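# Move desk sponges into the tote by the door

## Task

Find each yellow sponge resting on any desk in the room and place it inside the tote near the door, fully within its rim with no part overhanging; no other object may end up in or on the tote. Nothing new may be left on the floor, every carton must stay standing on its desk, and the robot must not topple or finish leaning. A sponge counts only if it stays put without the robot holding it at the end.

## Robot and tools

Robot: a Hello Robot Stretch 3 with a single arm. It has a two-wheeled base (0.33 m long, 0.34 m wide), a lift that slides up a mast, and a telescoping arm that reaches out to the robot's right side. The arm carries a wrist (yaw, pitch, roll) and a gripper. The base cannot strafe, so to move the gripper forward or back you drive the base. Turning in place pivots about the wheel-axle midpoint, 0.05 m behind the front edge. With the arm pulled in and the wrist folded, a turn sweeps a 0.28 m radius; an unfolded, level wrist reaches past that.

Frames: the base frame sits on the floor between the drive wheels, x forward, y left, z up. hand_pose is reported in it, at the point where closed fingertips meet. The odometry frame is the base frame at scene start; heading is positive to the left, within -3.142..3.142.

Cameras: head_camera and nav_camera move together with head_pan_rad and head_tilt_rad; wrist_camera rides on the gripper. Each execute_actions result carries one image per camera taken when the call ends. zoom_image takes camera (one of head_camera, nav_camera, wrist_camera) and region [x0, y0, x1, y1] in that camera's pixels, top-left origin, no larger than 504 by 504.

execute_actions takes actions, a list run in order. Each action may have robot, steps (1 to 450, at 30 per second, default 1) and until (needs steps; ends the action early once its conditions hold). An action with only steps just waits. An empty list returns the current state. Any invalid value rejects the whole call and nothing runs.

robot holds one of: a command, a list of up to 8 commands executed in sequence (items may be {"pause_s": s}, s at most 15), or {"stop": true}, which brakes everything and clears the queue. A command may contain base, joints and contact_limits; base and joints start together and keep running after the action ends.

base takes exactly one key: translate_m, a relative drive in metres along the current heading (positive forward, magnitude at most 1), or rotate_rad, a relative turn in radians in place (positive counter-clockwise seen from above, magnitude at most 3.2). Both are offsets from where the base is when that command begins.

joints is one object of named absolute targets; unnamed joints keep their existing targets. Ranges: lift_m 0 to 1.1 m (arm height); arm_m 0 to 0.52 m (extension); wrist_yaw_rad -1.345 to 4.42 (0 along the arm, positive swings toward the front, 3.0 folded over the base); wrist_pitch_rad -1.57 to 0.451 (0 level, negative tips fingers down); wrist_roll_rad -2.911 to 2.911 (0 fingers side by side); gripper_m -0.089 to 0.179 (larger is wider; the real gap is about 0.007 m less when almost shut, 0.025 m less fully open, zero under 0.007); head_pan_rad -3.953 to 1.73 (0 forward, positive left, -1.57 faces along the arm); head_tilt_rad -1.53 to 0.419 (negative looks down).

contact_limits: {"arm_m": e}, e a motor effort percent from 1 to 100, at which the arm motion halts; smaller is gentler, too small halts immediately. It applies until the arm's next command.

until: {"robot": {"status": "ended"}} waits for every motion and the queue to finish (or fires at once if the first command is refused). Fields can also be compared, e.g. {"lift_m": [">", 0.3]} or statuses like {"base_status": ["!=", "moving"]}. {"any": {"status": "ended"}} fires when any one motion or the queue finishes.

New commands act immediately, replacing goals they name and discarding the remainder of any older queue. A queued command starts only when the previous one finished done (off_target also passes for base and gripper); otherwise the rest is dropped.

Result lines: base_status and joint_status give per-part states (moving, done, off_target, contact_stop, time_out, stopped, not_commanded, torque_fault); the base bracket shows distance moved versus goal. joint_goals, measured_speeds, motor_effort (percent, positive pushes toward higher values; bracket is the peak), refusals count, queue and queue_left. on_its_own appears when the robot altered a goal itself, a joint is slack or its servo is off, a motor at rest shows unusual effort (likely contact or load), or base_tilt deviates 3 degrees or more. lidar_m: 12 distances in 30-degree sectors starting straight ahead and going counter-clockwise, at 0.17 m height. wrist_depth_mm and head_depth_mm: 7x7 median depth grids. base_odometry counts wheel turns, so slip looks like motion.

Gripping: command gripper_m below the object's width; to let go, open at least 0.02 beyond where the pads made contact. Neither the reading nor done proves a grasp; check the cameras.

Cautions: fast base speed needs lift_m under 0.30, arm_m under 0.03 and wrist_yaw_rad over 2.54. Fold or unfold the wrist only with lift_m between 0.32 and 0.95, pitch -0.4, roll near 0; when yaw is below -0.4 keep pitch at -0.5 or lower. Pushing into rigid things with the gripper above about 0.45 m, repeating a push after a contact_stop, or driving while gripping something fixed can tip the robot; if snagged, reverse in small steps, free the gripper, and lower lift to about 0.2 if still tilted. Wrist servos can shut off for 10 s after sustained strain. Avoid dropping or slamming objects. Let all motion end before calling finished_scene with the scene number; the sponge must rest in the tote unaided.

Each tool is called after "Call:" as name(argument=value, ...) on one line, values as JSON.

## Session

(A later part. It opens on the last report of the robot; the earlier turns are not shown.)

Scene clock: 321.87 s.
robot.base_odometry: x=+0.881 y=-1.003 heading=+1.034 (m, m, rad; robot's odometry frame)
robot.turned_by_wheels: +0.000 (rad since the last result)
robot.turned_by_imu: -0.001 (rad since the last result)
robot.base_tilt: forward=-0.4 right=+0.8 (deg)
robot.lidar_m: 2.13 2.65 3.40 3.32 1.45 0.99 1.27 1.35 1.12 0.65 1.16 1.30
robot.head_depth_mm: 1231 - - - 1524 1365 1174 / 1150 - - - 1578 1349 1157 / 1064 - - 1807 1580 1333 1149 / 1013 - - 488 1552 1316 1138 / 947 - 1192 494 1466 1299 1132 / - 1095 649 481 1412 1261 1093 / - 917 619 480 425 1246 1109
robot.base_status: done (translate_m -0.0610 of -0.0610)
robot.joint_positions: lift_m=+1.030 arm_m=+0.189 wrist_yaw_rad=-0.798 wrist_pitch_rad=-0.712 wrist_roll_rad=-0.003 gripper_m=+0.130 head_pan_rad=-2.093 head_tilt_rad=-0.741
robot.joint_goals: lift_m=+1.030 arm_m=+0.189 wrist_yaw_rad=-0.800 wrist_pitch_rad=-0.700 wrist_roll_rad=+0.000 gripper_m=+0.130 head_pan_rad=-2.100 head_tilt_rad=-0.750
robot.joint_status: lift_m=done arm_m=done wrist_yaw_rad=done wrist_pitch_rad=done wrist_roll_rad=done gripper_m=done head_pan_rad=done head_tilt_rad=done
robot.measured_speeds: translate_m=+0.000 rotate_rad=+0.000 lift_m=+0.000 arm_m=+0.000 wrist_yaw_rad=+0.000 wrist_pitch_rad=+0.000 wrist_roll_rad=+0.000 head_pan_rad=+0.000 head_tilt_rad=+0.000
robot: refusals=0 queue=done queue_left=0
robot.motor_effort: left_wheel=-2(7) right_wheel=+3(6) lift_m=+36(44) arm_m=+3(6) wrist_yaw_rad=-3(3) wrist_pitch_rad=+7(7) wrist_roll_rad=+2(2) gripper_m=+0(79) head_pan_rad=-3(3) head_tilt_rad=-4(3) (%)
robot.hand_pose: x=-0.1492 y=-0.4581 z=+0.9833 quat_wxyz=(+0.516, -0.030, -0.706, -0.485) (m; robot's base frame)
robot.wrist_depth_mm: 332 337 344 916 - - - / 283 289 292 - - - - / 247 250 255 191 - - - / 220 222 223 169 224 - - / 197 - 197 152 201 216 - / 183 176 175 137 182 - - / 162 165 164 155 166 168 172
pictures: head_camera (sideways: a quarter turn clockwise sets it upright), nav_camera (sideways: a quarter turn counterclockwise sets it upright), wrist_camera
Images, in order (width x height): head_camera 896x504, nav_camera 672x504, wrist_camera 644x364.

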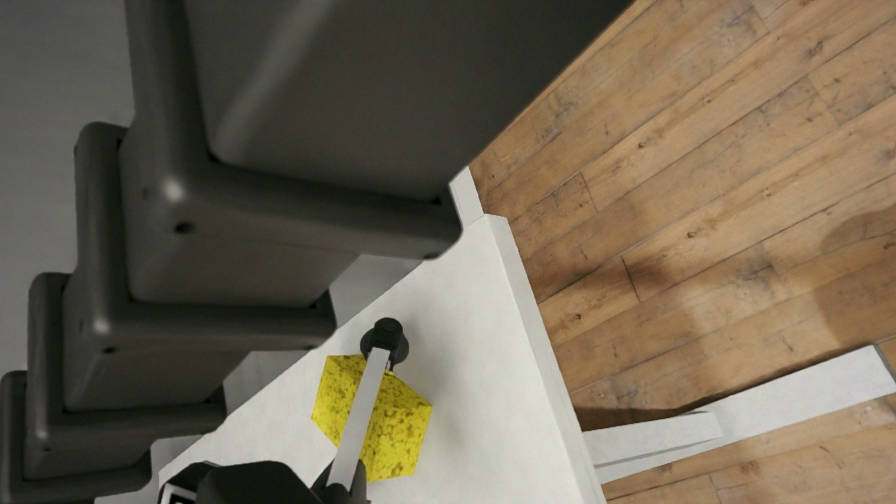

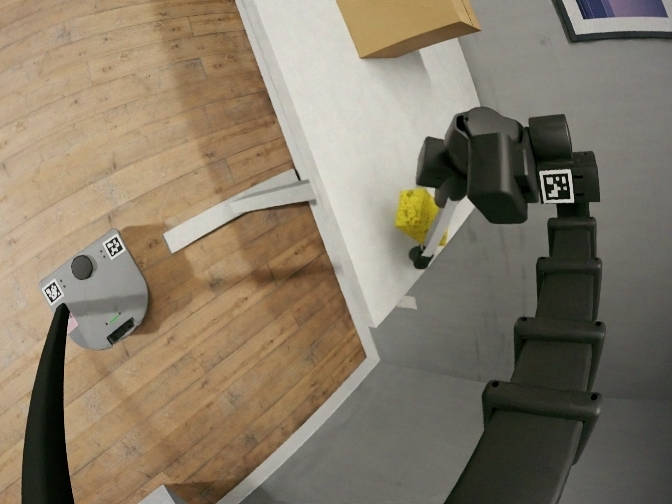

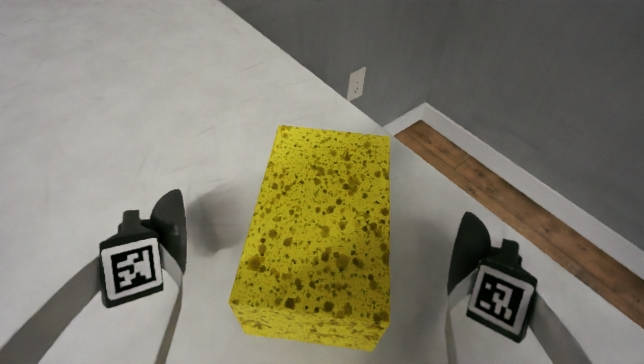

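Call:
execute_actions(actions=[{"robot": {"joints": {"gripper_m": 0.03}}, "steps": 150, "until": {"robot": {"status": "ended"}}}, {"robot": {"joints": {"lift_m": 1.1}}, "steps": 300, "until": {"robot": {"status": "ended"}}}])

Scene clock: 362.33 s.
robot.base_odometry: x=+0.881 y=-1.003 heading=+1.034 (m, m, rad; robot's odometry frame)
robot.turned_by_wheels: +0.000 (rad since the last result)
robot.turned_by_imu: -0.001 (rad since the last result)
robot.base_tilt: forward=-0.4 right=+0.8 (deg)
robot.lidar_m: 2.14 2.65 3.41 3.26 1.45 0.99 1.27 1.35 1.12 0.65 1.16 1.30
robot.head_depth_mm: 1287 1439 1622 1736 1615 1363 1175 / 1206 1343 1602 1856 1601 1341 1166 / 1138 1259 1476 1778 1571 1330 1153 / 1037 1184 1374 517 1553 1310 1146 / 987 1118 1239 495 1468 1302 1132 / 941 1037 489 488 1406 1259 1095 / 902 919 456 481 425 1246 1110
robot.base_status: done (translate_m -0.0610 of -0.0610)
robot.joint_positions: lift_m=+1.100 arm_m=+0.189 wrist_yaw_rad=-0.798 wrist_pitch_rad=-0.713 wrist_roll_rad=-0.003 gripper_m=+0.031 head_pan_rad=-2.093 head_tilt_rad=-0.741
robot.joint_goals: lift_m=+1.100 arm_m=+0.189 wrist_yaw_rad=-0.800 wrist_pitch_rad=-0.700 wrist_roll_rad=+0.000 gripper_m=+0.030 head_pan_rad=-2.100 head_tilt_rad=-0.750
robot.joint_status: lift_m=done arm_m=done wrist_yaw_rad=done wrist_pitch_rad=done wrist_roll_rad=done gripper_m=done head_pan_rad=done head_tilt_rad=done
robot.measured_speeds: translate_m=+0.000 rotate_rad=+0.000 lift_m=+0.000 arm_m=+0.000 wrist_yaw_rad=+0.000 wrist_pitch_rad=+0.000 wrist_roll_rad=+0.000 head_pan_rad=+0.000 head_tilt_rad=+0.000
robot: refusals=0 queue=done queue_left=0
robot.motor_effort: left_wheel=-2(2) right_wheel=+3(3) lift_m=+45(53) arm_m=+4(4) wrist_yaw_rad=-3(2) wrist_pitch_rad=+8(8) wrist_roll_rad=+2(2) gripper_m=-14(96) head_pan_rad=-2(2) head_tilt_rad=-4(4) (%)
robot.hand_pose: x=-0.1490 y=-0.4579 z=+1.0527 quat_wxyz=(+0.516, -0.029, -0.706, -0.485) (m; robot's base frame)
robot.wrist_depth_mm: 463 471 767 949 - - 980 / 395 401 408 - - - - / 341 346 354 361 - - - / 305 309 310 167 - - - / 276 279 152 150 - - - / 251 250 135 136 136 - - / 228 231 230 151 232 237 -
pictures: head_camera (sideways: a quarter turn clockwise sets it upright), nav_camera (sideways: a quarter turn counterclockwise sets it upright), wrist_camera
Images, in order (width x height): head_camera 896x504, nav_camera 672x504, wrist_camera 644x364.

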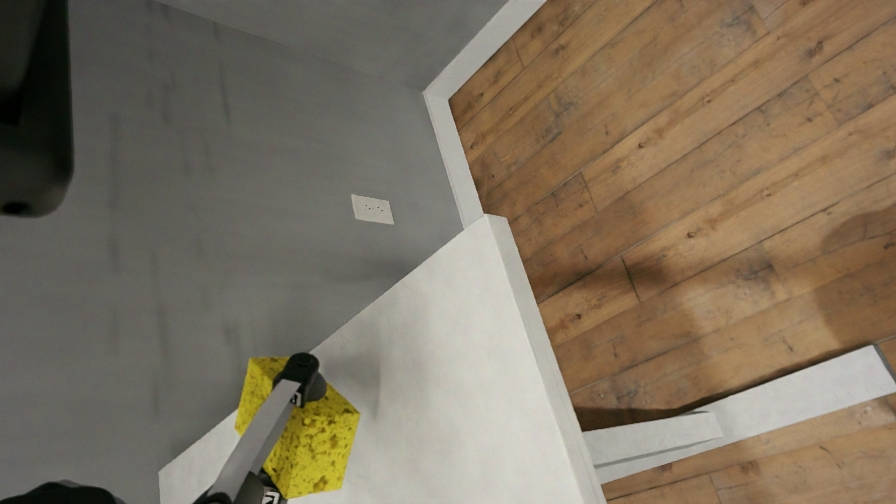

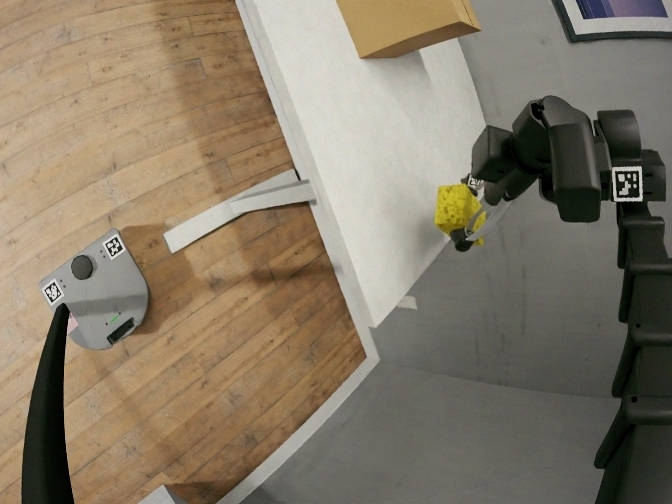

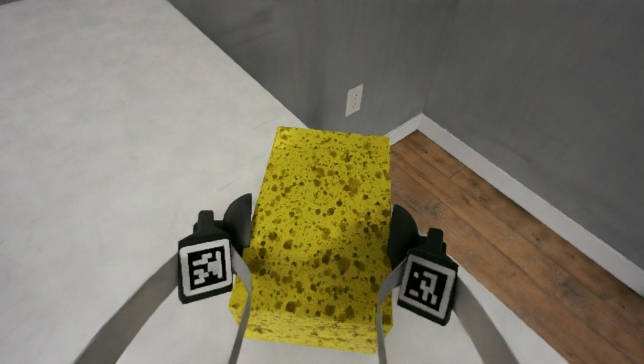

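Call:
execute_actions(actions=[{"robot": {"base": {"rotate_rad": -1.4445}, "joints": {"arm_m": 0.0, "wrist_yaw_rad": 0.0, "head_pan_rad": -1.57, "head_tilt_rad": -1.1}}, "steps": 450, "until": {"robot": {"rotate_rad": ["<", -1.2]}}}, {"robot": {"joints": {"lift_m": 0.29, "wrist_pitch_rad": -0.4}}, "steps": 450, "until": {"robot": {"base_status": ["!=", "moving"]}}}, {"robot": {"base": {"translate_m": -0.6}}, "steps": 450, "until": {"robot": {"translate_m": ["<", -0.12], "lift_m": ["<", 0.9]}}}, {"robot": {"joints": {"wrist_yaw_rad": 2.7}}, "steps": 450, "until": {"robot": {"base_status": ["!=", "moving"], "lift_m": ["<", 0.298], "wrist_yaw_rad": [">", 2.6]}}}, {"robot": {"base": {"translate_m": -0.739}}, "steps": 450, "until": {"robot": {"base_status": ["!=", "moving"]}}}, {"robot": {"base": {"rotate_rad": -0.6685}, "joints": {"wrist_yaw_rad": 0.0, "lift_m": 0.33}}, "steps": 450, "until": {"robot": {"wrist_yaw_rad": ["<", 1.2]}}}, {"robot": {"joints": {"wrist_pitch_rad": -0.75, "arm_m": 0.2}}, "steps": 450, "until": {"robot": {"status": "ended"}}}])

Scene clock: 426.77 s.
robot.base_odometry: x=-0.347 y=-0.469 heading=-1.079 (m, m, rad; robot's odometry frame)
robot.turned_by_wheels: -2.113 (rad since the last result)
robot.turned_by_imu: -2.138 (rad since the last result)
robot.base_tilt: forward=-0.3 right=+0.8 (deg)
robot.lidar_m: 1.21 1.97 2.40 2.37 2.33 2.89 2.35 1.93 1.35 1.04 0.73 0.74
robot.head_depth_mm: 1336 1729 1680 1488 1337 1214 1115 / 1248 1570 1663 1470 1320 1200 1126 / 1167 1446 1629 1456 1313 1209 - / 1092 1340 1578 1411 1267 1205 - / 1056 1273 1540 1412 1261 1191 - / 997 1189 1474 1396 1266 1152 1063 / 949 1118 1376 1382 1250 1144 1050
robot.base_status: done (rotate_rad -0.6684 of -0.6685)
robot.joint_positions: lift_m=+0.330 arm_m=+0.200 wrist_yaw_rad=+0.002 wrist_pitch_rad=-0.762 wrist_roll_rad=-0.002 gripper_m=+0.031 head_pan_rad=-1.576 head_tilt_rad=-1.087
robot.joint_goals: lift_m=+0.330 arm_m=+0.200 wrist_yaw_rad=+0.000 wrist_pitch_rad=-0.750 wrist_roll_rad=+0.000 gripper_m=+0.030 head_pan_rad=-1.570 head_tilt_rad=-1.100
robot.joint_status: lift_m=done arm_m=done wrist_yaw_rad=done wrist_pitch_rad=done wrist_roll_rad=done gripper_m=done head_pan_rad=done head_tilt_rad=done
robot.measured_speeds: translate_m=+0.000 rotate_rad=+0.000 lift_m=+0.000 arm_m=+0.000 wrist_yaw_rad=+0.000 wrist_pitch_rad=+0.000 wrist_roll_rad=+0.000 head_pan_rad=+0.000 head_tilt_rad=+0.000
robot: refusals=0 queue=done queue_left=0
robot.motor_effort: left_wheel=+3(10) right_wheel=-3(12) lift_m=+44(46) arm_m=+3(3) wrist_yaw_rad=-2(5) wrist_pitch_rad=+7(14) wrist_roll_rad=+1(1) gripper_m=-14(14) head_pan_rad=+2(22) head_tilt_rad=-6(23) (%)
robot.hand_pose: x=-0.0213 y=-0.5135 z=+0.2743 quat_wxyz=(+0.658, +0.264, -0.655, -0.262) (m; robot's base frame)
robot.wrist_depth_mm: 553 592 651 724 766 789 779 / 600 630 650 657 659 669 679 / 571 573 581 414 587 596 597 / 511 516 518 168 401 533 531 / 462 460 153 150 334 481 475 / 416 423 135 136 137 434 439 / 387 390 382 151 383 401 401
pictures: head_camera (sideways: a quarter turn clockwise sets it upright), nav_camera (sideways: a quarter turn counterclockwise sets it upright), wrist_camera
Images, in order (width x height): head_camera 896x504, nav_camera 672x504, wrist_camera 644x364.

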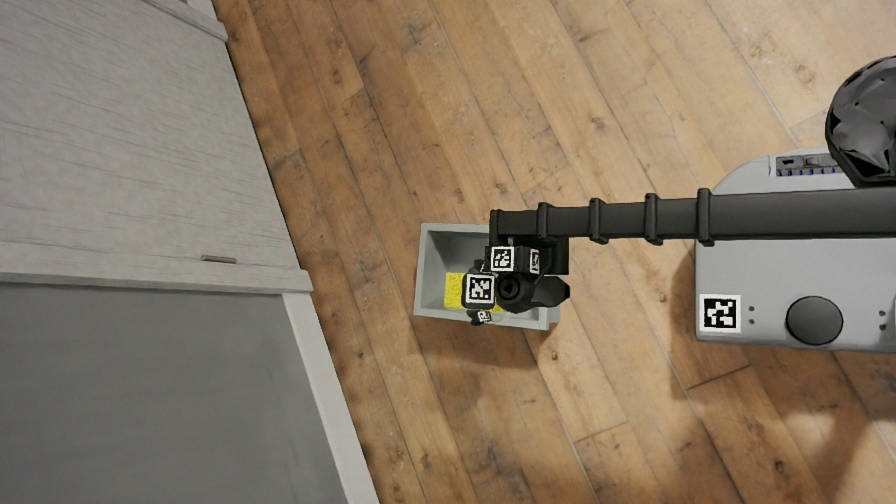

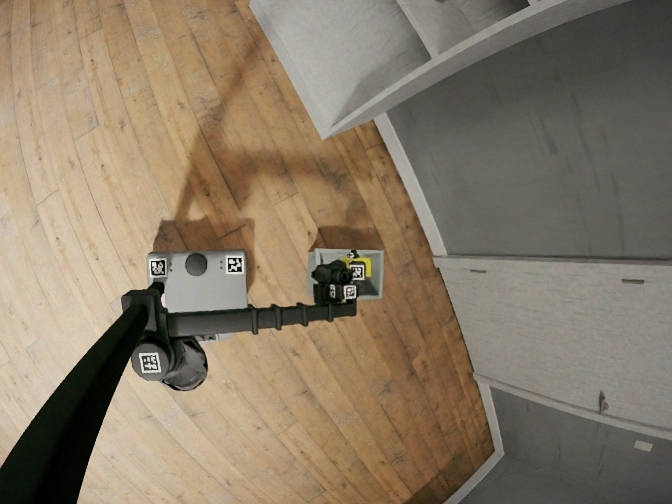

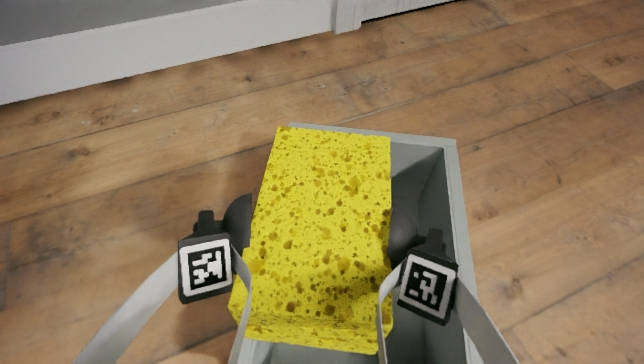

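Call:
zoom_image(camera="wrist_camera", region=[140, 90, 560, 364])

Call:
zoom_image(camera="head_camera", region=[380, 170, 640, 370])

Region (140, 90, 560, 364) of wrist_camera's 644x364 image, scaled by 1.200; it fills the top 329 rows of this view, and the rest is white.

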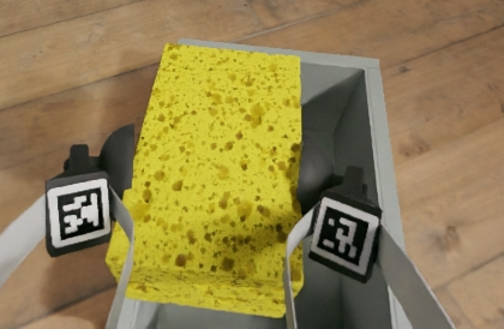

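Region (380, 170, 640, 370) of head_camera's 896x504 image, scaled by 1.938, with more detail than that image has; it fills the top 388 rows of this view, and the rest is white.

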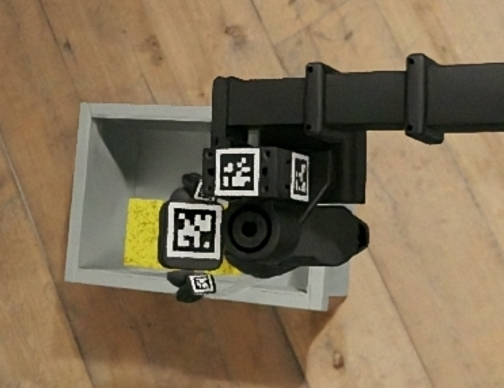

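Call:
execute_actions(actions=[{"robot": {"base": {"translate_m": -0.029}, "joints": {"arm_m": 0.333, "wrist_yaw_rad": -0.12, "lift_m": 0.25}}, "steps": 450, "until": {"robot": {"status": "ended"}}}])

Scene clock: 484.30 s.
robot.base_odometry: x=-0.361 y=-0.443 heading=-1.079 (m, m, rad; robot's odometry frame)
robot.turned_by_wheels: +0.000 (rad since the last result)
robot.turned_by_imu: -0.001 (rad since the last result)
robot.base_tilt: forward=-0.3 right=+0.9 (deg)
robot.lidar_m: 1.24 2.00 2.41 2.37 2.32 2.88 2.04 1.90 1.37 0.60 0.78 0.75
robot.head_depth_mm: 1355 1754 1688 1485 1335 1217 1111 / 1259 1597 1657 1470 1321 1205 1117 / 1179 1461 1638 1457 1307 1206 - / 1105 1353 1584 1487 1275 - - / 1068 1287 1535 1399 1268 1194 - / 1013 1209 1486 1403 1270 1156 1060 / 961 1132 1398 1382 1254 1144 1054
robot.base_status: done (translate_m -0.0290 of -0.0290)
robot.joint_positions: lift_m=+0.250 arm_m=+0.333 wrist_yaw_rad=-0.118 wrist_pitch_rad=-0.763 wrist_roll_rad=-0.002 gripper_m=+0.031 head_pan_rad=-1.576 head_tilt_rad=-1.087
robot.joint_goals: lift_m=+0.250 arm_m=+0.333 wrist_yaw_rad=-0.120 wrist_pitch_rad=-0.750 wrist_roll_rad=+0.000 gripper_m=+0.030 head_pan_rad=-1.570 head_tilt_rad=-1.100
robot.joint_status: lift_m=done arm_m=done wrist_yaw_rad=done wrist_pitch_rad=done wrist_roll_rad=done gripper_m=done head_pan_rad=done head_tilt_rad=done
robot.measured_speeds: translate_m=+0.000 rotate_rad=+0.000 lift_m=+0.000 arm_m=+0.000 wrist_yaw_rad=+0.000 wrist_pitch_rad=+0.000 wrist_roll_rad=+0.000 head_pan_rad=+0.000 head_tilt_rad=+0.000
robot: refusals=0 queue=done queue_left=0
robot.motor_effort: left_wheel=+3(5) right_wheel=-3(11) lift_m=+36(43) arm_m=+3(2) wrist_yaw_rad=-2(5) wrist_pitch_rad=+7(8) wrist_roll_rad=+1(2) gripper_m=-14(14) head_pan_rad=+2(2) head_tilt_rad=-5(5) (%)
robot.hand_pose: x=-0.0415 y=-0.6451 z=+0.1944 quat_wxyz=(+0.640, +0.224, -0.670, -0.302) (m; robot's base frame)
robot.wrist_depth_mm: 444 489 563 599 623 630 637 / 483 501 533 532 530 540 550 / 461 464 468 463 475 480 485 / 411 416 270 168 275 431 433 / 367 371 151 150 242 384 393 / 340 343 135 136 136 355 358 / 315 212 270 151 254 325 326
pictures: head_camera (sideways: a quarter turn clockwise sets it upright), nav_camera (sideways: a quarter turn counterclockwise sets it upright), wrist_camera
Images, in order (width x height): head_camera 896x504, nav_camera 672x504, wrist_camera 644x364.

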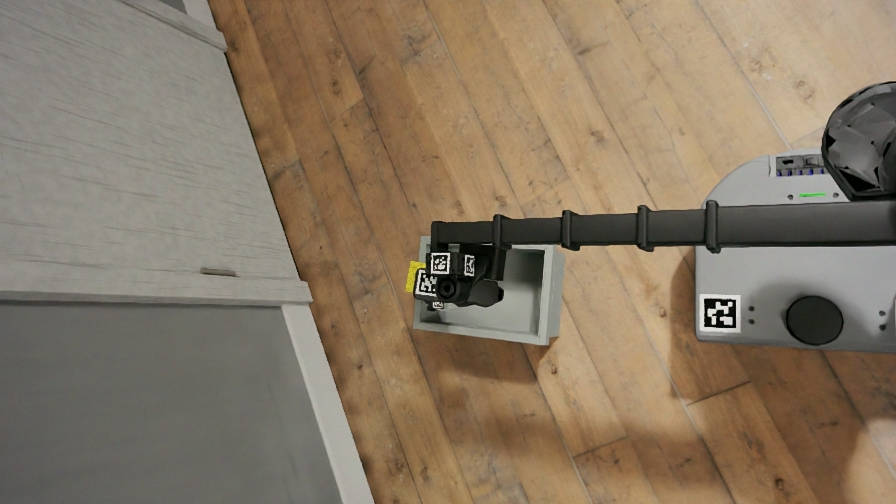

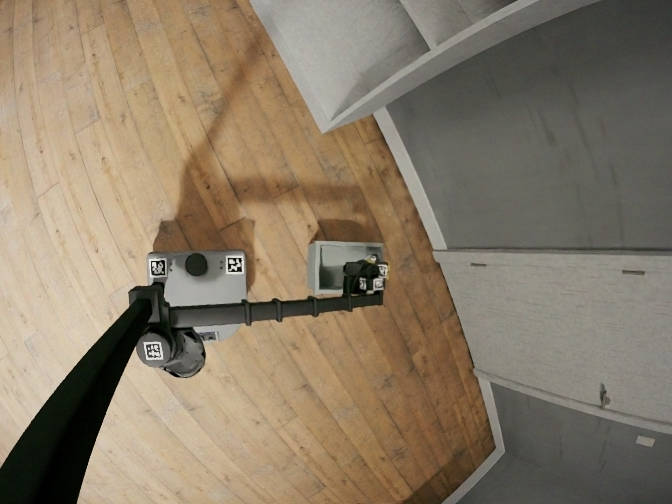

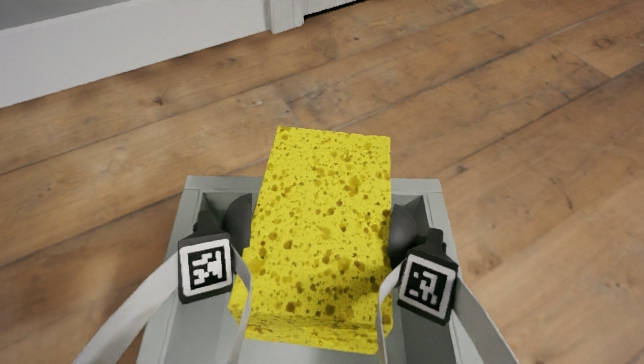

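Call:
execute_actions(actions=[{"robot": {"joints": {"arm_m": 0.323, "lift_m": 0.106}}, "steps": 450, "until": {"robot": {"status": "ended"}}}, {"robot": {"joints": {"gripper_m": 0.09}}, "steps": 150, "until": {"robot": {"status": "ended"}}}, {"robot": {"joints": {"lift_m": 0.29}}, "steps": 450, "until": {"robot": {"status": "ended"}}}])

Scene clock: 504.47 s.
robot.base_odometry: x=-0.361 y=-0.443 heading=-1.079 (m, m, rad; robot's odometry frame)
robot.turned_by_wheels: +0.000 (rad since the last result)
robot.turned_by_imu: -0.001 (rad since the last result)
robot.base_tilt: forward=-0.4 right=+0.9 (deg)
robot.lidar_m: 1.24 1.99 2.40 2.37 2.32 2.88 2.04 1.90 1.37 1.06 0.78 0.75
robot.head_depth_mm: 1352 1750 1678 1488 1341 1212 1110 / 1260 1594 1646 1477 1326 1197 1120 / 1184 1464 1640 1450 1309 1203 - / 1108 1352 1588 1485 1272 1207 - / 1067 1284 1535 1396 1268 1194 - / 1011 1208 1481 1404 1267 1148 1058 / 960 1137 1399 1382 1253 1140 1052
robot.base_status: done (translate_m -0.0290 of -0.0290)
robot.joint_positions: lift_m=+0.290 arm_m=+0.323 wrist_yaw_rad=-0.118 wrist_pitch_rad=-0.763 wrist_roll_rad=-0.002 gripper_m=+0.090 head_pan_rad=-1.576 head_tilt_rad=-1.087
robot.joint_goals: lift_m=+0.290 arm_m=+0.323 wrist_yaw_rad=-0.120 wrist_pitch_rad=-0.750 wrist_roll_rad=+0.000 gripper_m=+0.090 head_pan_rad=-1.570 head_tilt_rad=-1.100
robot.joint_status: lift_m=done arm_m=done wrist_yaw_rad=done wrist_pitch_rad=done wrist_roll_rad=done gripper_m=done head_pan_rad=done head_tilt_rad=done
robot.measured_speeds: translate_m=+0.000 rotate_rad=+0.000 lift_m=+0.000 arm_m=+0.000 wrist_yaw_rad=+0.000 wrist_pitch_rad=+0.000 wrist_roll_rad=+0.000 head_pan_rad=+0.000 head_tilt_rad=+0.000
robot: refusals=0 queue=done queue_left=0
robot.motor_effort: left_wheel=+3(2) right_wheel=-3(3) lift_m=+44(43) arm_m=-3(1) wrist_yaw_rad=-2(2) wrist_pitch_rad=+8(8) wrist_roll_rad=+2(2) gripper_m=+0(86) head_pan_rad=+1(2) head_tilt_rad=-5(5) (%)
robot.hand_pose: x=-0.0415 y=-0.6356 z=+0.2341 quat_wxyz=(+0.640, +0.224, -0.670, -0.302) (m; robot's base frame)
robot.wrist_depth_mm: 459 512 579 648 695 702 699 / 495 553 590 597 606 616 606 / 511 511 522 526 525 536 536 / 454 458 465 466 473 470 482 / 416 418 346 349 337 432 436 / 378 378 372 347 372 399 398 / 356 349 349 317 287 363 364
pictures: head_camera (sideways: a quarter turn clockwise sets it upright), nav_camera (sideways: a quarter turn counterclockwise sets it upright), wrist_camera
Images, in order (width x height): head_camera 896x504, nav_camera 672x504, wrist_camera 644x364.

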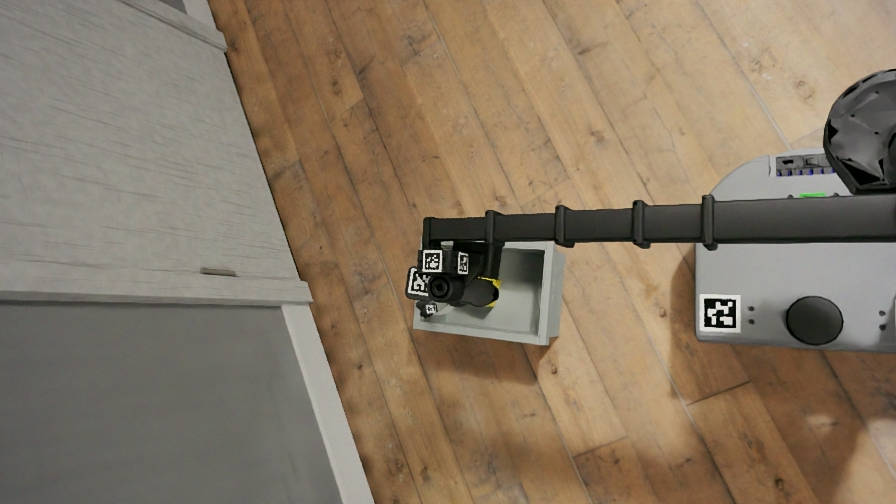

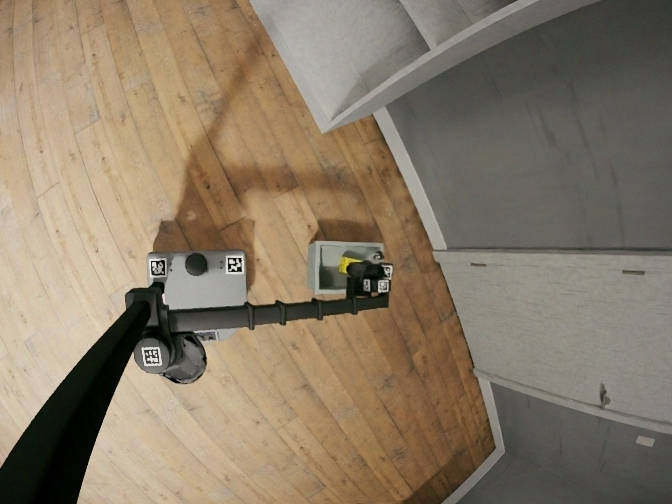

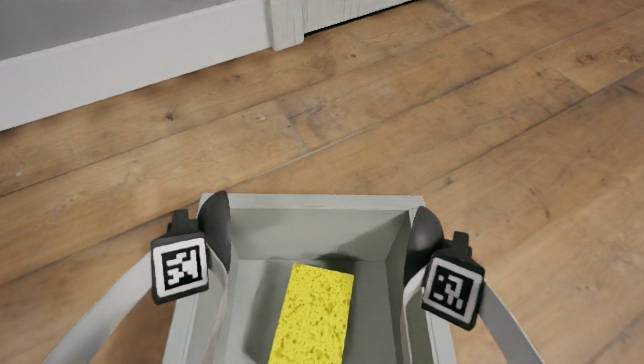

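Call:
execute_actions(actions=[{"robot": {"base": {"rotate_rad": -2.681}, "joints": {"arm_m": 0.0, "wrist_yaw_rad": 2.7, "wrist_pitch_rad": -0.4, "gripper_m": 0.04, "head_pan_rad": -1.75, "head_tilt_rad": -0.55}}, "steps": 450, "until": {"robot": {"base_status": ["!=", "moving"], "arm_m": ["<", 0.02], "wrist_yaw_rad": [">", 2.6]}}}, {"robot": {"base": {"translate_m": 1.0}}, "steps": 450, "until": {"robot": {"translate_m": [">=", 0.4]}}}, {"robot": {"base": {"translate_m": 0.766}}, "steps": 450, "until": {"robot": {"base_status": ["!=", "moving"]}}}, {"robot": {"base": {"rotate_rad": 1.652}, "joints": {"lift_m": 1.1, "wrist_yaw_rad": 1.5}}, "steps": 450, "until": {"robot": {"base_status": ["!=", "moving"], "lift_m": [">", 1.02]}}}, {"robot": {"joints": {"arm_m": 0.52, "wrist_yaw_rad": -0.3, "wrist_pitch_rad": -0.5, "gripper_m": 0.15}}, "steps": 450, "until": {"robot": {"arm_m": [">", 0.45]}}}, {"robot": {"joints": {"wrist_yaw_rad": -1.3}}, "steps": 450, "until": {"robot": {"status": "ended"}}}])

Scene clock: 627.33 s.
robot.base_odometry: x=-1.315 y=+0.235 heading=-2.108 (m, m, rad; robot's odometry frame)
robot.turned_by_wheels: -1.029 (rad since the last result)
robot.turned_by_imu: -1.036 (rad since the last result)
robot.base_tilt: forward=-0.3 right=+0.8 (deg)
robot.lidar_m: 1.02 1.08 1.58 3.60 3.51 2.31 2.73 0.84 0.97 0.73 1.24 1.02
robot.head_depth_mm: - 1132 689 639 560 1458 1276 / - 1105 1064 690 531 1515 1261 / - 1077 970 678 523 1503 1250 / - 1050 992 665 515 1479 1235 / 944 - 978 651 507 1348 1195 / 906 1048 1092 708 517 1452 1218 / 918 1010 1112 1243 1413 1438 1204
robot.base_status: done (rotate_rad +1.6519 of +1.6520)
robot.joint_positions: lift_m=+1.100 arm_m=+0.519 wrist_yaw_rad=-1.297 wrist_pitch_rad=-0.514 wrist_roll_rad=-0.001 gripper_m=+0.150 head_pan_rad=-1.743 head_tilt_rad=-0.556
robot.joint_goals: lift_m=+1.100 arm_m=+0.520 wrist_yaw_rad=-1.300 wrist_pitch_rad=-0.500 wrist_roll_rad=+0.000 gripper_m=+0.150 head_pan_rad=-1.750 head_tilt_rad=-0.550
robot.joint_status: lift_m=done arm_m=done wrist_yaw_rad=done wrist_pitch_rad=done wrist_roll_rad=done gripper_m=done head_pan_rad=done head_tilt_rad=done
robot.measured_speeds: translate_m=+0.000 rotate_rad=+0.000 lift_m=+0.000 arm_m=+0.000 wrist_yaw_rad=+0.000 wrist_pitch_rad=+0.000 wrist_roll_rad=+0.000 head_pan_rad=+0.000 head_tilt_rad=+0.000
robot: refusals=0 queue=done queue_left=0
robot.motor_effort: left_wheel=-2(10) right_wheel=+4(12) lift_m=+44(43) arm_m=+4(0) wrist_yaw_rad=-4(3) wrist_pitch_rad=+9(13) wrist_roll_rad=+1(1) gripper_m=+0(90) head_pan_rad=-2(14) head_tilt_rad=+1(24) (%)
robot.hand_pose: x=-0.2248 y=-0.7209 z=+1.0916 quat_wxyz=(+0.437, -0.269, -0.653, -0.557) (m; robot's base frame)
robot.wrist_depth_mm: 432 536 732 856 886 505 308 / 442 544 615 632 637 369 232 / 446 472 493 497 512 282 244 / 392 403 403 411 421 298 265 / 340 343 345 348 355 319 294 / 298 292 301 306 308 - 317 / 263 267 268 272 273 272 282
pictures: head_camera (sideways: a quarter turn clockwise sets it upright), nav_camera (sideways: a quarter turn counterclockwise sets it upright), wrist_camera
Images, in order (width x height): head_camera 896x504, nav_camera 672x504, wrist_camera 644x364.

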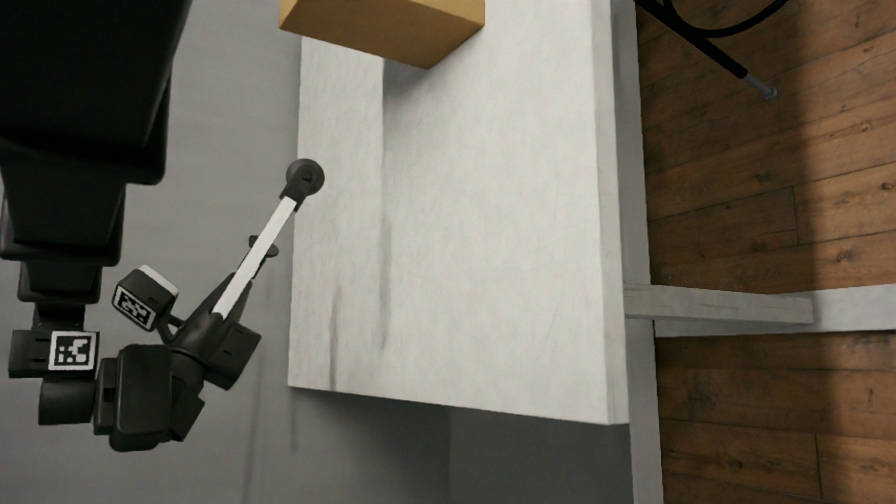

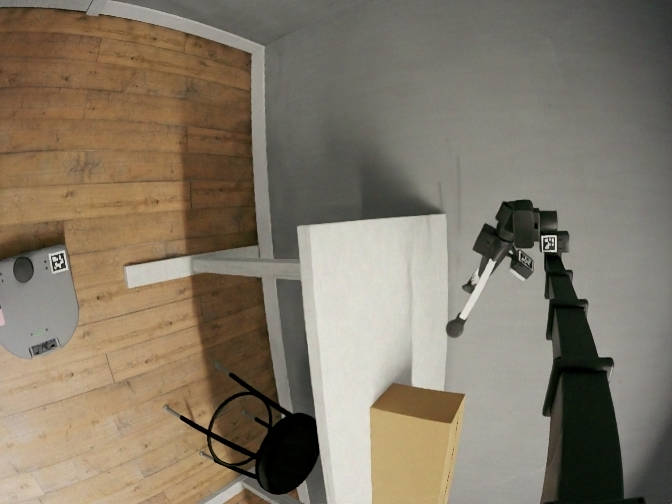

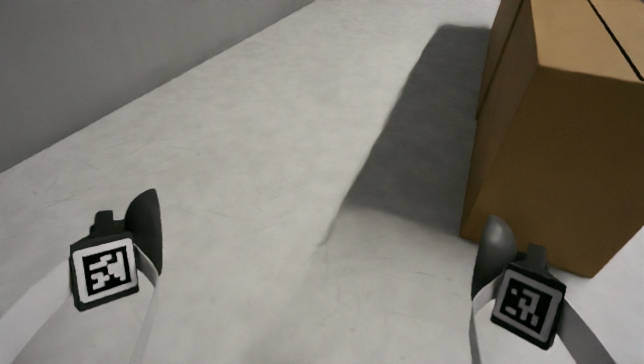

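Call:
zoom_image(camera="wrist_camera", region=[260, 0, 560, 120])

Region (260, 0, 560, 120) of wrist_camera's 644x364 image, scaled by 1.680; it fills the top 202 rows of this view, and the rest is white.

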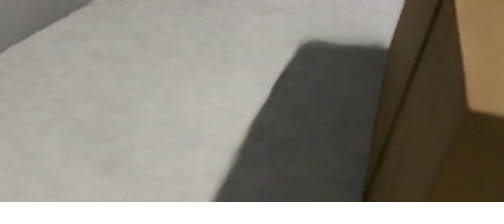

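Call:
execute_actions(actions=[{"robot": {"joints": {"wrist_yaw_rad": 1.5, "gripper_m": 0.04}}, "steps": 450, "until": {"robot": {"wrist_yaw_rad": [">", -0.4]}}}, {"robot": {"base": {"rotate_rad": 2.7204}, "joints": {"arm_m": 0.0, "wrist_pitch_rad": -0.4, "head_pan_rad": -0.5, "head_tilt_rad": -0.3}}, "steps": 450, "until": {"robot": {"arm_m": ["<", 0.05], "wrist_yaw_rad": [">", 1.3]}}}, {"robot": {"joints": {"lift_m": 0.29}}, "steps": 450, "until": {"robot": {"base_status": ["!=", "moving"]}}}, {"robot": {"base": {"translate_m": 0.59}}, "steps": 450, "until": {"robot": {"lift_m": ["<", 0.93]}}}, {"robot": {"joints": {"wrist_yaw_rad": 2.7}}, "steps": 450, "until": {"robot": {"base_status": ["!=", "moving"], "lift_m": ["<", 0.298], "wrist_yaw_rad": [">", 2.6]}}}, {"robot": {"base": {"translate_m": 1.0}}, "steps": 450, "until": {"robot": {"base_status": ["!=", "moving"]}}}, {"robot": {"base": {"rotate_rad": 1.992}, "joints": {"lift_m": 0.62, "wrist_yaw_rad": 1.5}}, "steps": 450, "until": {"robot": {"status": "ended"}}}])

Scene clock: 765.37 s.
robot.base_odometry: x=-0.014 y=+1.149 heading=+2.604 (m, m, rad; robot's odometry frame)
robot.turned_by_wheels: +4.712 (rad since the last result)
robot.turned_by_imu: +4.756 (rad since the last result)
robot.base_tilt: forward=-0.4 right=+0.9 (deg)
robot.lidar_m: 1.27 1.30 2.56 2.50 2.38 2.93 2.60 1.49 1.26 0.74 1.31 1.74
robot.head_depth_mm: 1459 1480 1508 1541 1567 1611 1522 / 1644 1684 1714 1753 1794 1788 1505 / 1722 1832 1929 2038 2115 1917 1497 / 1630 1728 1846 1966 2120 1889 1483 / 1548 1643 1737 1838 1983 1876 1467 / 1474 1552 1641 1739 1856 1856 1450 / 1404 1482 1558 1651 1762 1804 1437
robot.base_status: done (rotate_rad +1.9919 of +1.9920)
robot.joint_positions: lift_m=+0.620 arm_m=+0.000 wrist_yaw_rad=+1.503 wrist_pitch_rad=-0.419 wrist_roll_rad=-0.001 gripper_m=+0.040 head_pan_rad=-0.507 head_tilt_rad=-0.308
robot.joint_goals: lift_m=+0.620 arm_m=+0.000 wrist_yaw_rad=+1.500 wrist_pitch_rad=-0.400 wrist_roll_rad=+0.000 gripper_m=+0.040 head_pan_rad=-0.500 head_tilt_rad=-0.300
robot.joint_status: lift_m=done arm_m=done wrist_yaw_rad=done wrist_pitch_rad=done wrist_roll_rad=done gripper_m=done head_pan_rad=done head_tilt_rad=done
robot.measured_speeds: translate_m=+0.000 rotate_rad=+0.000 lift_m=+0.000 arm_m=+0.000 wrist_yaw_rad=+0.000 wrist_pitch_rad=+0.000 wrist_roll_rad=+0.000 head_pan_rad=+0.000 head_tilt_rad=+0.000
robot: refusals=0 queue=done queue_left=0
robot.motor_effort: left_wheel=-2(10) right_wheel=+3(15) lift_m=+44(45) arm_m=-3(4) wrist_yaw_rad=-2(6) wrist_pitch_rad=+11(13) wrist_roll_rad=+1(1) gripper_m=+0(90) head_pan_rad=+2(27) head_tilt_rad=+3(14) (%)
robot.hand_pose: x=+0.2023 y=-0.1606 z=+0.6323 quat_wxyz=(+0.607, +0.579, -0.404, +0.365) (m; robot's base frame)
robot.wrist_depth_mm: 971 - - - - - - / - - - - - - - / - - - - - - - / - - - - - - - / - - - - - - - / 895 904 875 923 - 988 970 / 775 797 795 798 802 834 856
pictures: head_camera (sideways: a quarter turn clockwise sets it upright), nav_camera (sideways: a quarter turn counterclockwise sets it upright), wrist_camera
Images, in order (width x height): head_camera 896x504, nav_camera 672x504, wrist_camera 644x364.

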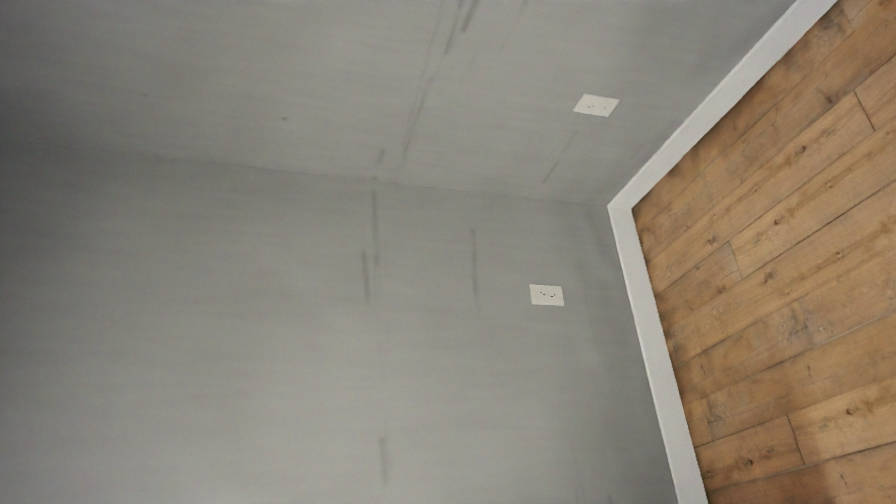

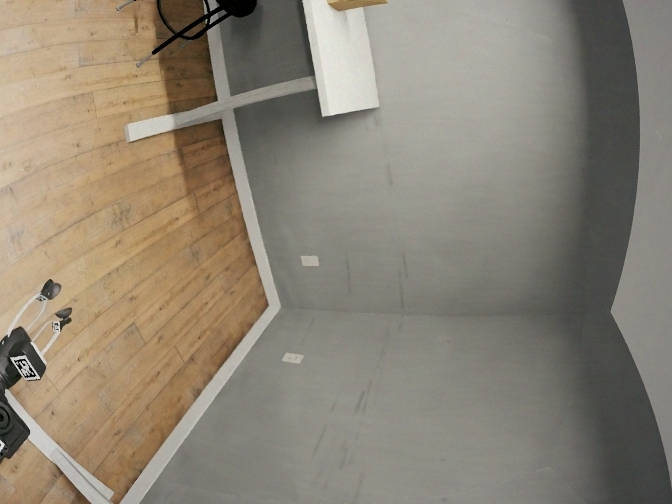

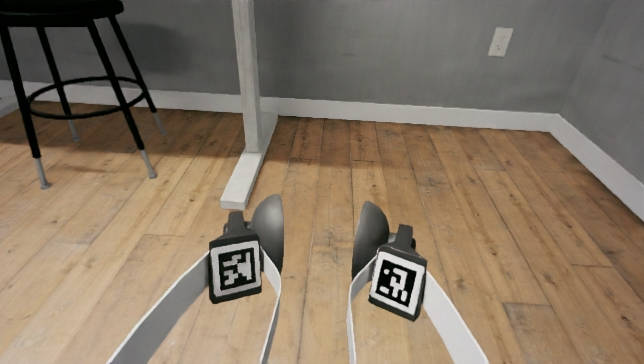

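Call:
execute_actions(actions=[{"robot": {"joints": {"lift_m": 1.1, "wrist_pitch_rad": 0.0, "head_pan_rad": -1.9, "head_tilt_rad": -0.55}}, "steps": 450, "until": {"robot": {"lift_m": [">", 0.98]}}}, {"robot": {"joints": {"arm_m": 0.52, "wrist_yaw_rad": -0.38, "gripper_m": 0.15}}, "steps": 450, "until": {"robot": {"status": "ended"}}}])

Scene clock: 797.53 s.
robot.base_odometry: x=-0.014 y=+1.149 heading=+2.604 (m, m, rad; robot's odometry frame)
robot.turned_by_wheels: +0.000 (rad since the last result)
robot.turned_by_imu: -0.002 (rad since the last result)
robot.base_tilt: forward=-0.3 right=+0.9 (deg)
robot.lidar_m: 1.28 1.30 2.56 2.51 2.39 2.93 2.60 1.49 1.27 0.74 1.31 1.74
robot.head_depth_mm: - - 620 661 1760 1555 1285 / - 1287 594 640 1727 1538 1270 / - 1231 568 610 576 1516 1258 / - 1180 582 601 544 1492 1244 / - 1135 1013 667 518 1479 1231 / - 1101 985 653 507 1377 1170 / - 1085 957 641 483 1450 1215
robot.base_status: done (rotate_rad +1.9919 of +1.9920)
robot.joint_positions: lift_m=+1.100 arm_m=+0.519 wrist_yaw_rad=-0.378 wrist_pitch_rad=-0.023 wrist_roll_rad=-0.001 gripper_m=+0.150 head_pan_rad=-1.893 head_tilt_rad=-0.543
robot.joint_goals: lift_m=+1.100 arm_m=+0.520 wrist_yaw_rad=-0.380 wrist_pitch_rad=+0.000 wrist_roll_rad=+0.000 gripper_m=+0.150 head_pan_rad=-1.900 head_tilt_rad=-0.550
robot.joint_status: lift_m=done arm_m=done wrist_yaw_rad=done wrist_pitch_rad=done wrist_roll_rad=done gripper_m=done head_pan_rad=done head_tilt_rad=done
robot.measured_speeds: translate_m=+0.000 rotate_rad=+0.000 lift_m=+0.000 arm_m=+0.000 wrist_yaw_rad=+0.000 wrist_pitch_rad=+0.000 wrist_roll_rad=+0.000 head_pan_rad=+0.000 head_tilt_rad=+0.000
robot: refusals=0 queue=done queue_left=0
robot.motor_effort: left_wheel=-2(2) right_wheel=+3(3) lift_m=+44(44) arm_m=+4(2) wrist_yaw_rad=-2(4) wrist_pitch_rad=+14(15) wrist_roll_rad=+1(1) gripper_m=+0(91) head_pan_rad=-2(26) head_tilt_rad=-3(16) (%)
robot.hand_pose: x=-0.1159 y=-0.9015 z=+1.2085 quat_wxyz=(+0.694, -0.124, -0.695, -0.142) (m; robot's base frame)
robot.wrist_depth_mm: 388 414 438 464 502 545 590 / 398 418 448 483 524 562 618 / 410 433 464 505 541 596 635 / 419 449 477 524 564 617 670 / 433 475 504 548 593 635 703 / 437 488 511 565 609 - 731 / 465 489 532 489 493 493 527
pictures: head_camera (sideways: a quarter turn clockwise sets it upright), nav_camera (sideways: a quarter turn counterclockwise sets it upright), wrist_camera
Images, in order (width x height): head_camera 896x504, nav_camera 672x504, wrist_camera 644x364.

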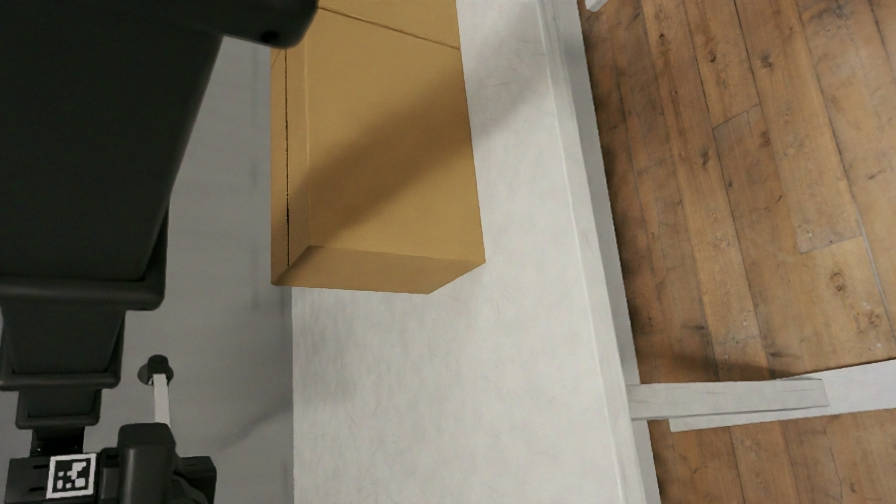

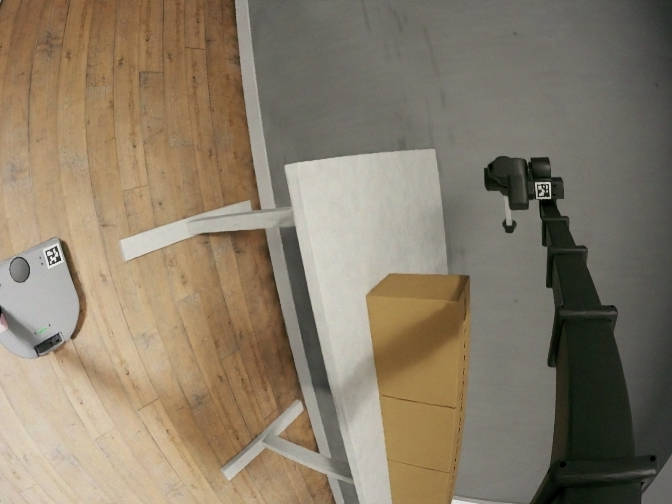

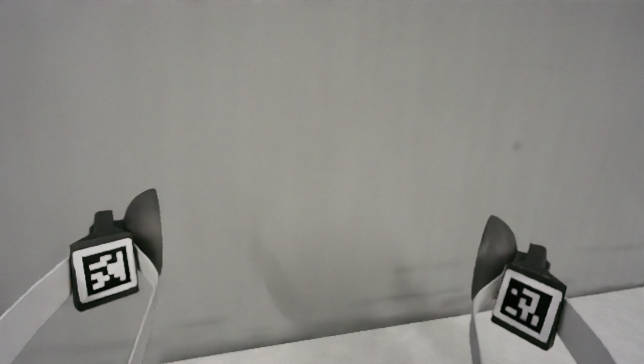

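Call:
execute_actions(actions=[{"robot": {"joints": {"wrist_pitch_rad": -0.5}}, "steps": 450, "until": {"robot": {"wrist_pitch_rad": ["<", -0.42]}}}, {"robot": {"joints": {"wrist_yaw_rad": -1.15}}, "steps": 450, "until": {"robot": {"status": "ended"}}}])

Scene clock: 827.03 s.
robot.base_odometry: x=-0.014 y=+1.149 heading=+2.604 (m, m, rad; robot's odometry frame)
robot.turned_by_wheels: +0.000 (rad since the last result)
robot.turned_by_imu: -0.001 (rad since the last result)
robot.base_tilt: forward=-0.3 right=+0.8 (deg)
robot.lidar_m: 1.27 1.30 2.56 2.50 2.37 2.94 2.60 1.49 1.27 0.74 1.32 1.74
robot.head_depth_mm: - - 620 661 1762 1553 1281 / - 1288 593 639 1716 1535 1269 / - 1226 568 610 576 1514 1257 / - 1176 580 602 545 1496 1242 / - 1135 978 666 519 1481 1235 / - 1090 981 654 506 1382 1168 / - - 957 642 483 1448 1211
robot.base_status: done (rotate_rad +1.9919 of +1.9920)
robot.joint_positions: lift_m=+1.100 arm_m=+0.519 wrist_yaw_rad=-1.147 wrist_pitch_rad=-0.513 wrist_roll_rad=-0.001 gripper_m=+0.150 head_pan_rad=-1.893 head_tilt_rad=-0.543
robot.joint_goals: lift_m=+1.100 arm_m=+0.520 wrist_yaw_rad=-1.150 wrist_pitch_rad=-0.500 wrist_roll_rad=+0.000 gripper_m=+0.150 head_pan_rad=-1.900 head_tilt_rad=-0.550
robot.joint_status: lift_m=done arm_m=done wrist_yaw_rad=done wrist_pitch_rad=done wrist_roll_rad=done gripper_m=done head_pan_rad=done head_tilt_rad=done
robot.measured_speeds: translate_m=+0.000 rotate_rad=+0.000 lift_m=+0.000 arm_m=+0.000 wrist_yaw_rad=+0.000 wrist_pitch_rad=+0.000 wrist_roll_rad=+0.000 head_pan_rad=+0.000 head_tilt_rad=+0.000
robot: refusals=0 queue=done queue_left=0
robot.motor_effort: left_wheel=-2(2) right_wheel=+3(3) lift_m=+44(45) arm_m=+4(4) wrist_yaw_rad=-3(5) wrist_pitch_rad=+8(14) wrist_roll_rad=+1(1) gripper_m=+1(0) head_pan_rad=-2(4) head_tilt_rad=-3(2) (%)
robot.hand_pose: x=-0.2141 y=-0.7508 z=+1.0917 quat_wxyz=(+0.478, -0.220, -0.671, -0.522) (m; robot's base frame)
robot.wrist_depth_mm: 447 537 695 866 897 898 388 / 468 565 629 635 664 677 305 / 490 479 491 496 512 510 243 / 393 400 406 410 418 411 205 / 338 347 346 355 356 355 178 / 298 293 299 303 309 - 153 / 262 267 268 270 274 266 131
pictures: head_camera (sideways: a quarter turn clockwise sets it upright), nav_camera (sideways: a quarter turn counterclockwise sets it upright), wrist_camera
Images, in order (width x height): head_camera 896x504, nav_camera 672x504, wrist_camera 644x364.

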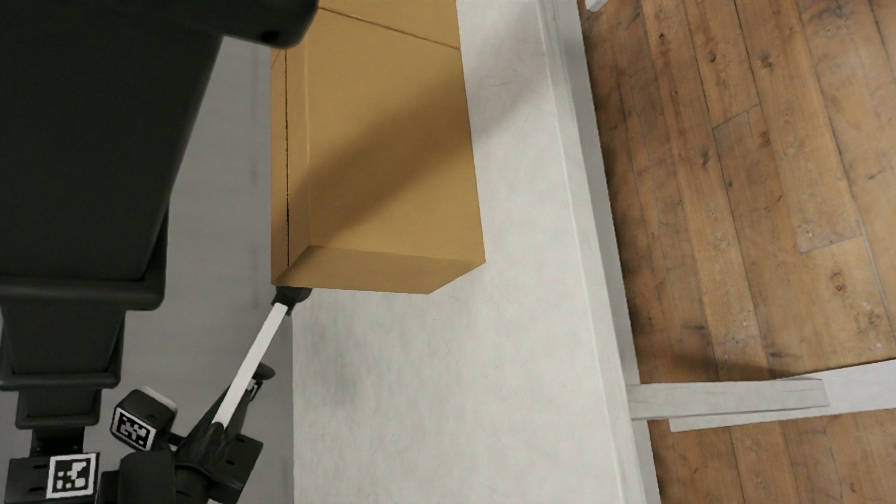

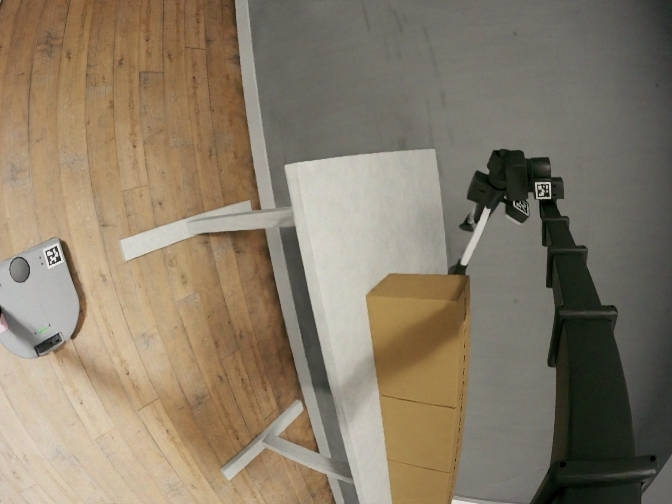

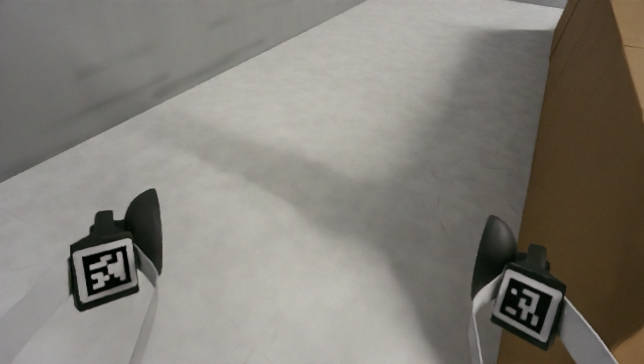

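Call:
zoom_image(camera="wrist_camera", region=[340, 0, 644, 130])

Region (340, 0, 644, 130) of wrist_camera's 644x364 image, scaled by 1.658; it fills the top 216 rows of this view, and the rest is white.

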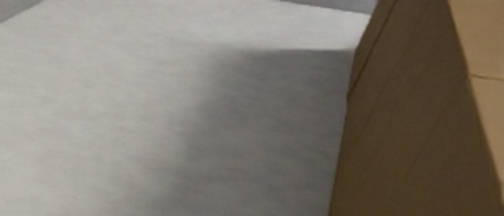

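Call:
zoom_image(camera="nav_camera", region=[200, 250, 560, 504])

Region (200, 250, 560, 504) of nav_camera's 672x504 image, scaled by 1.400, with more detail than that image has; it fills the top 356 rows of this view, and the rest is white.

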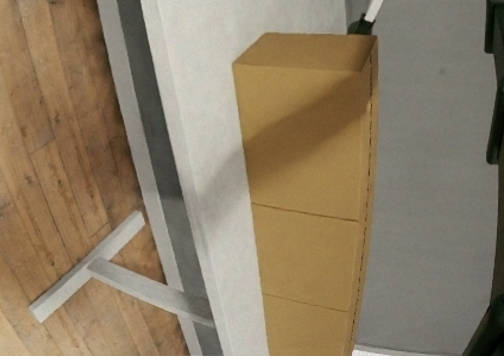

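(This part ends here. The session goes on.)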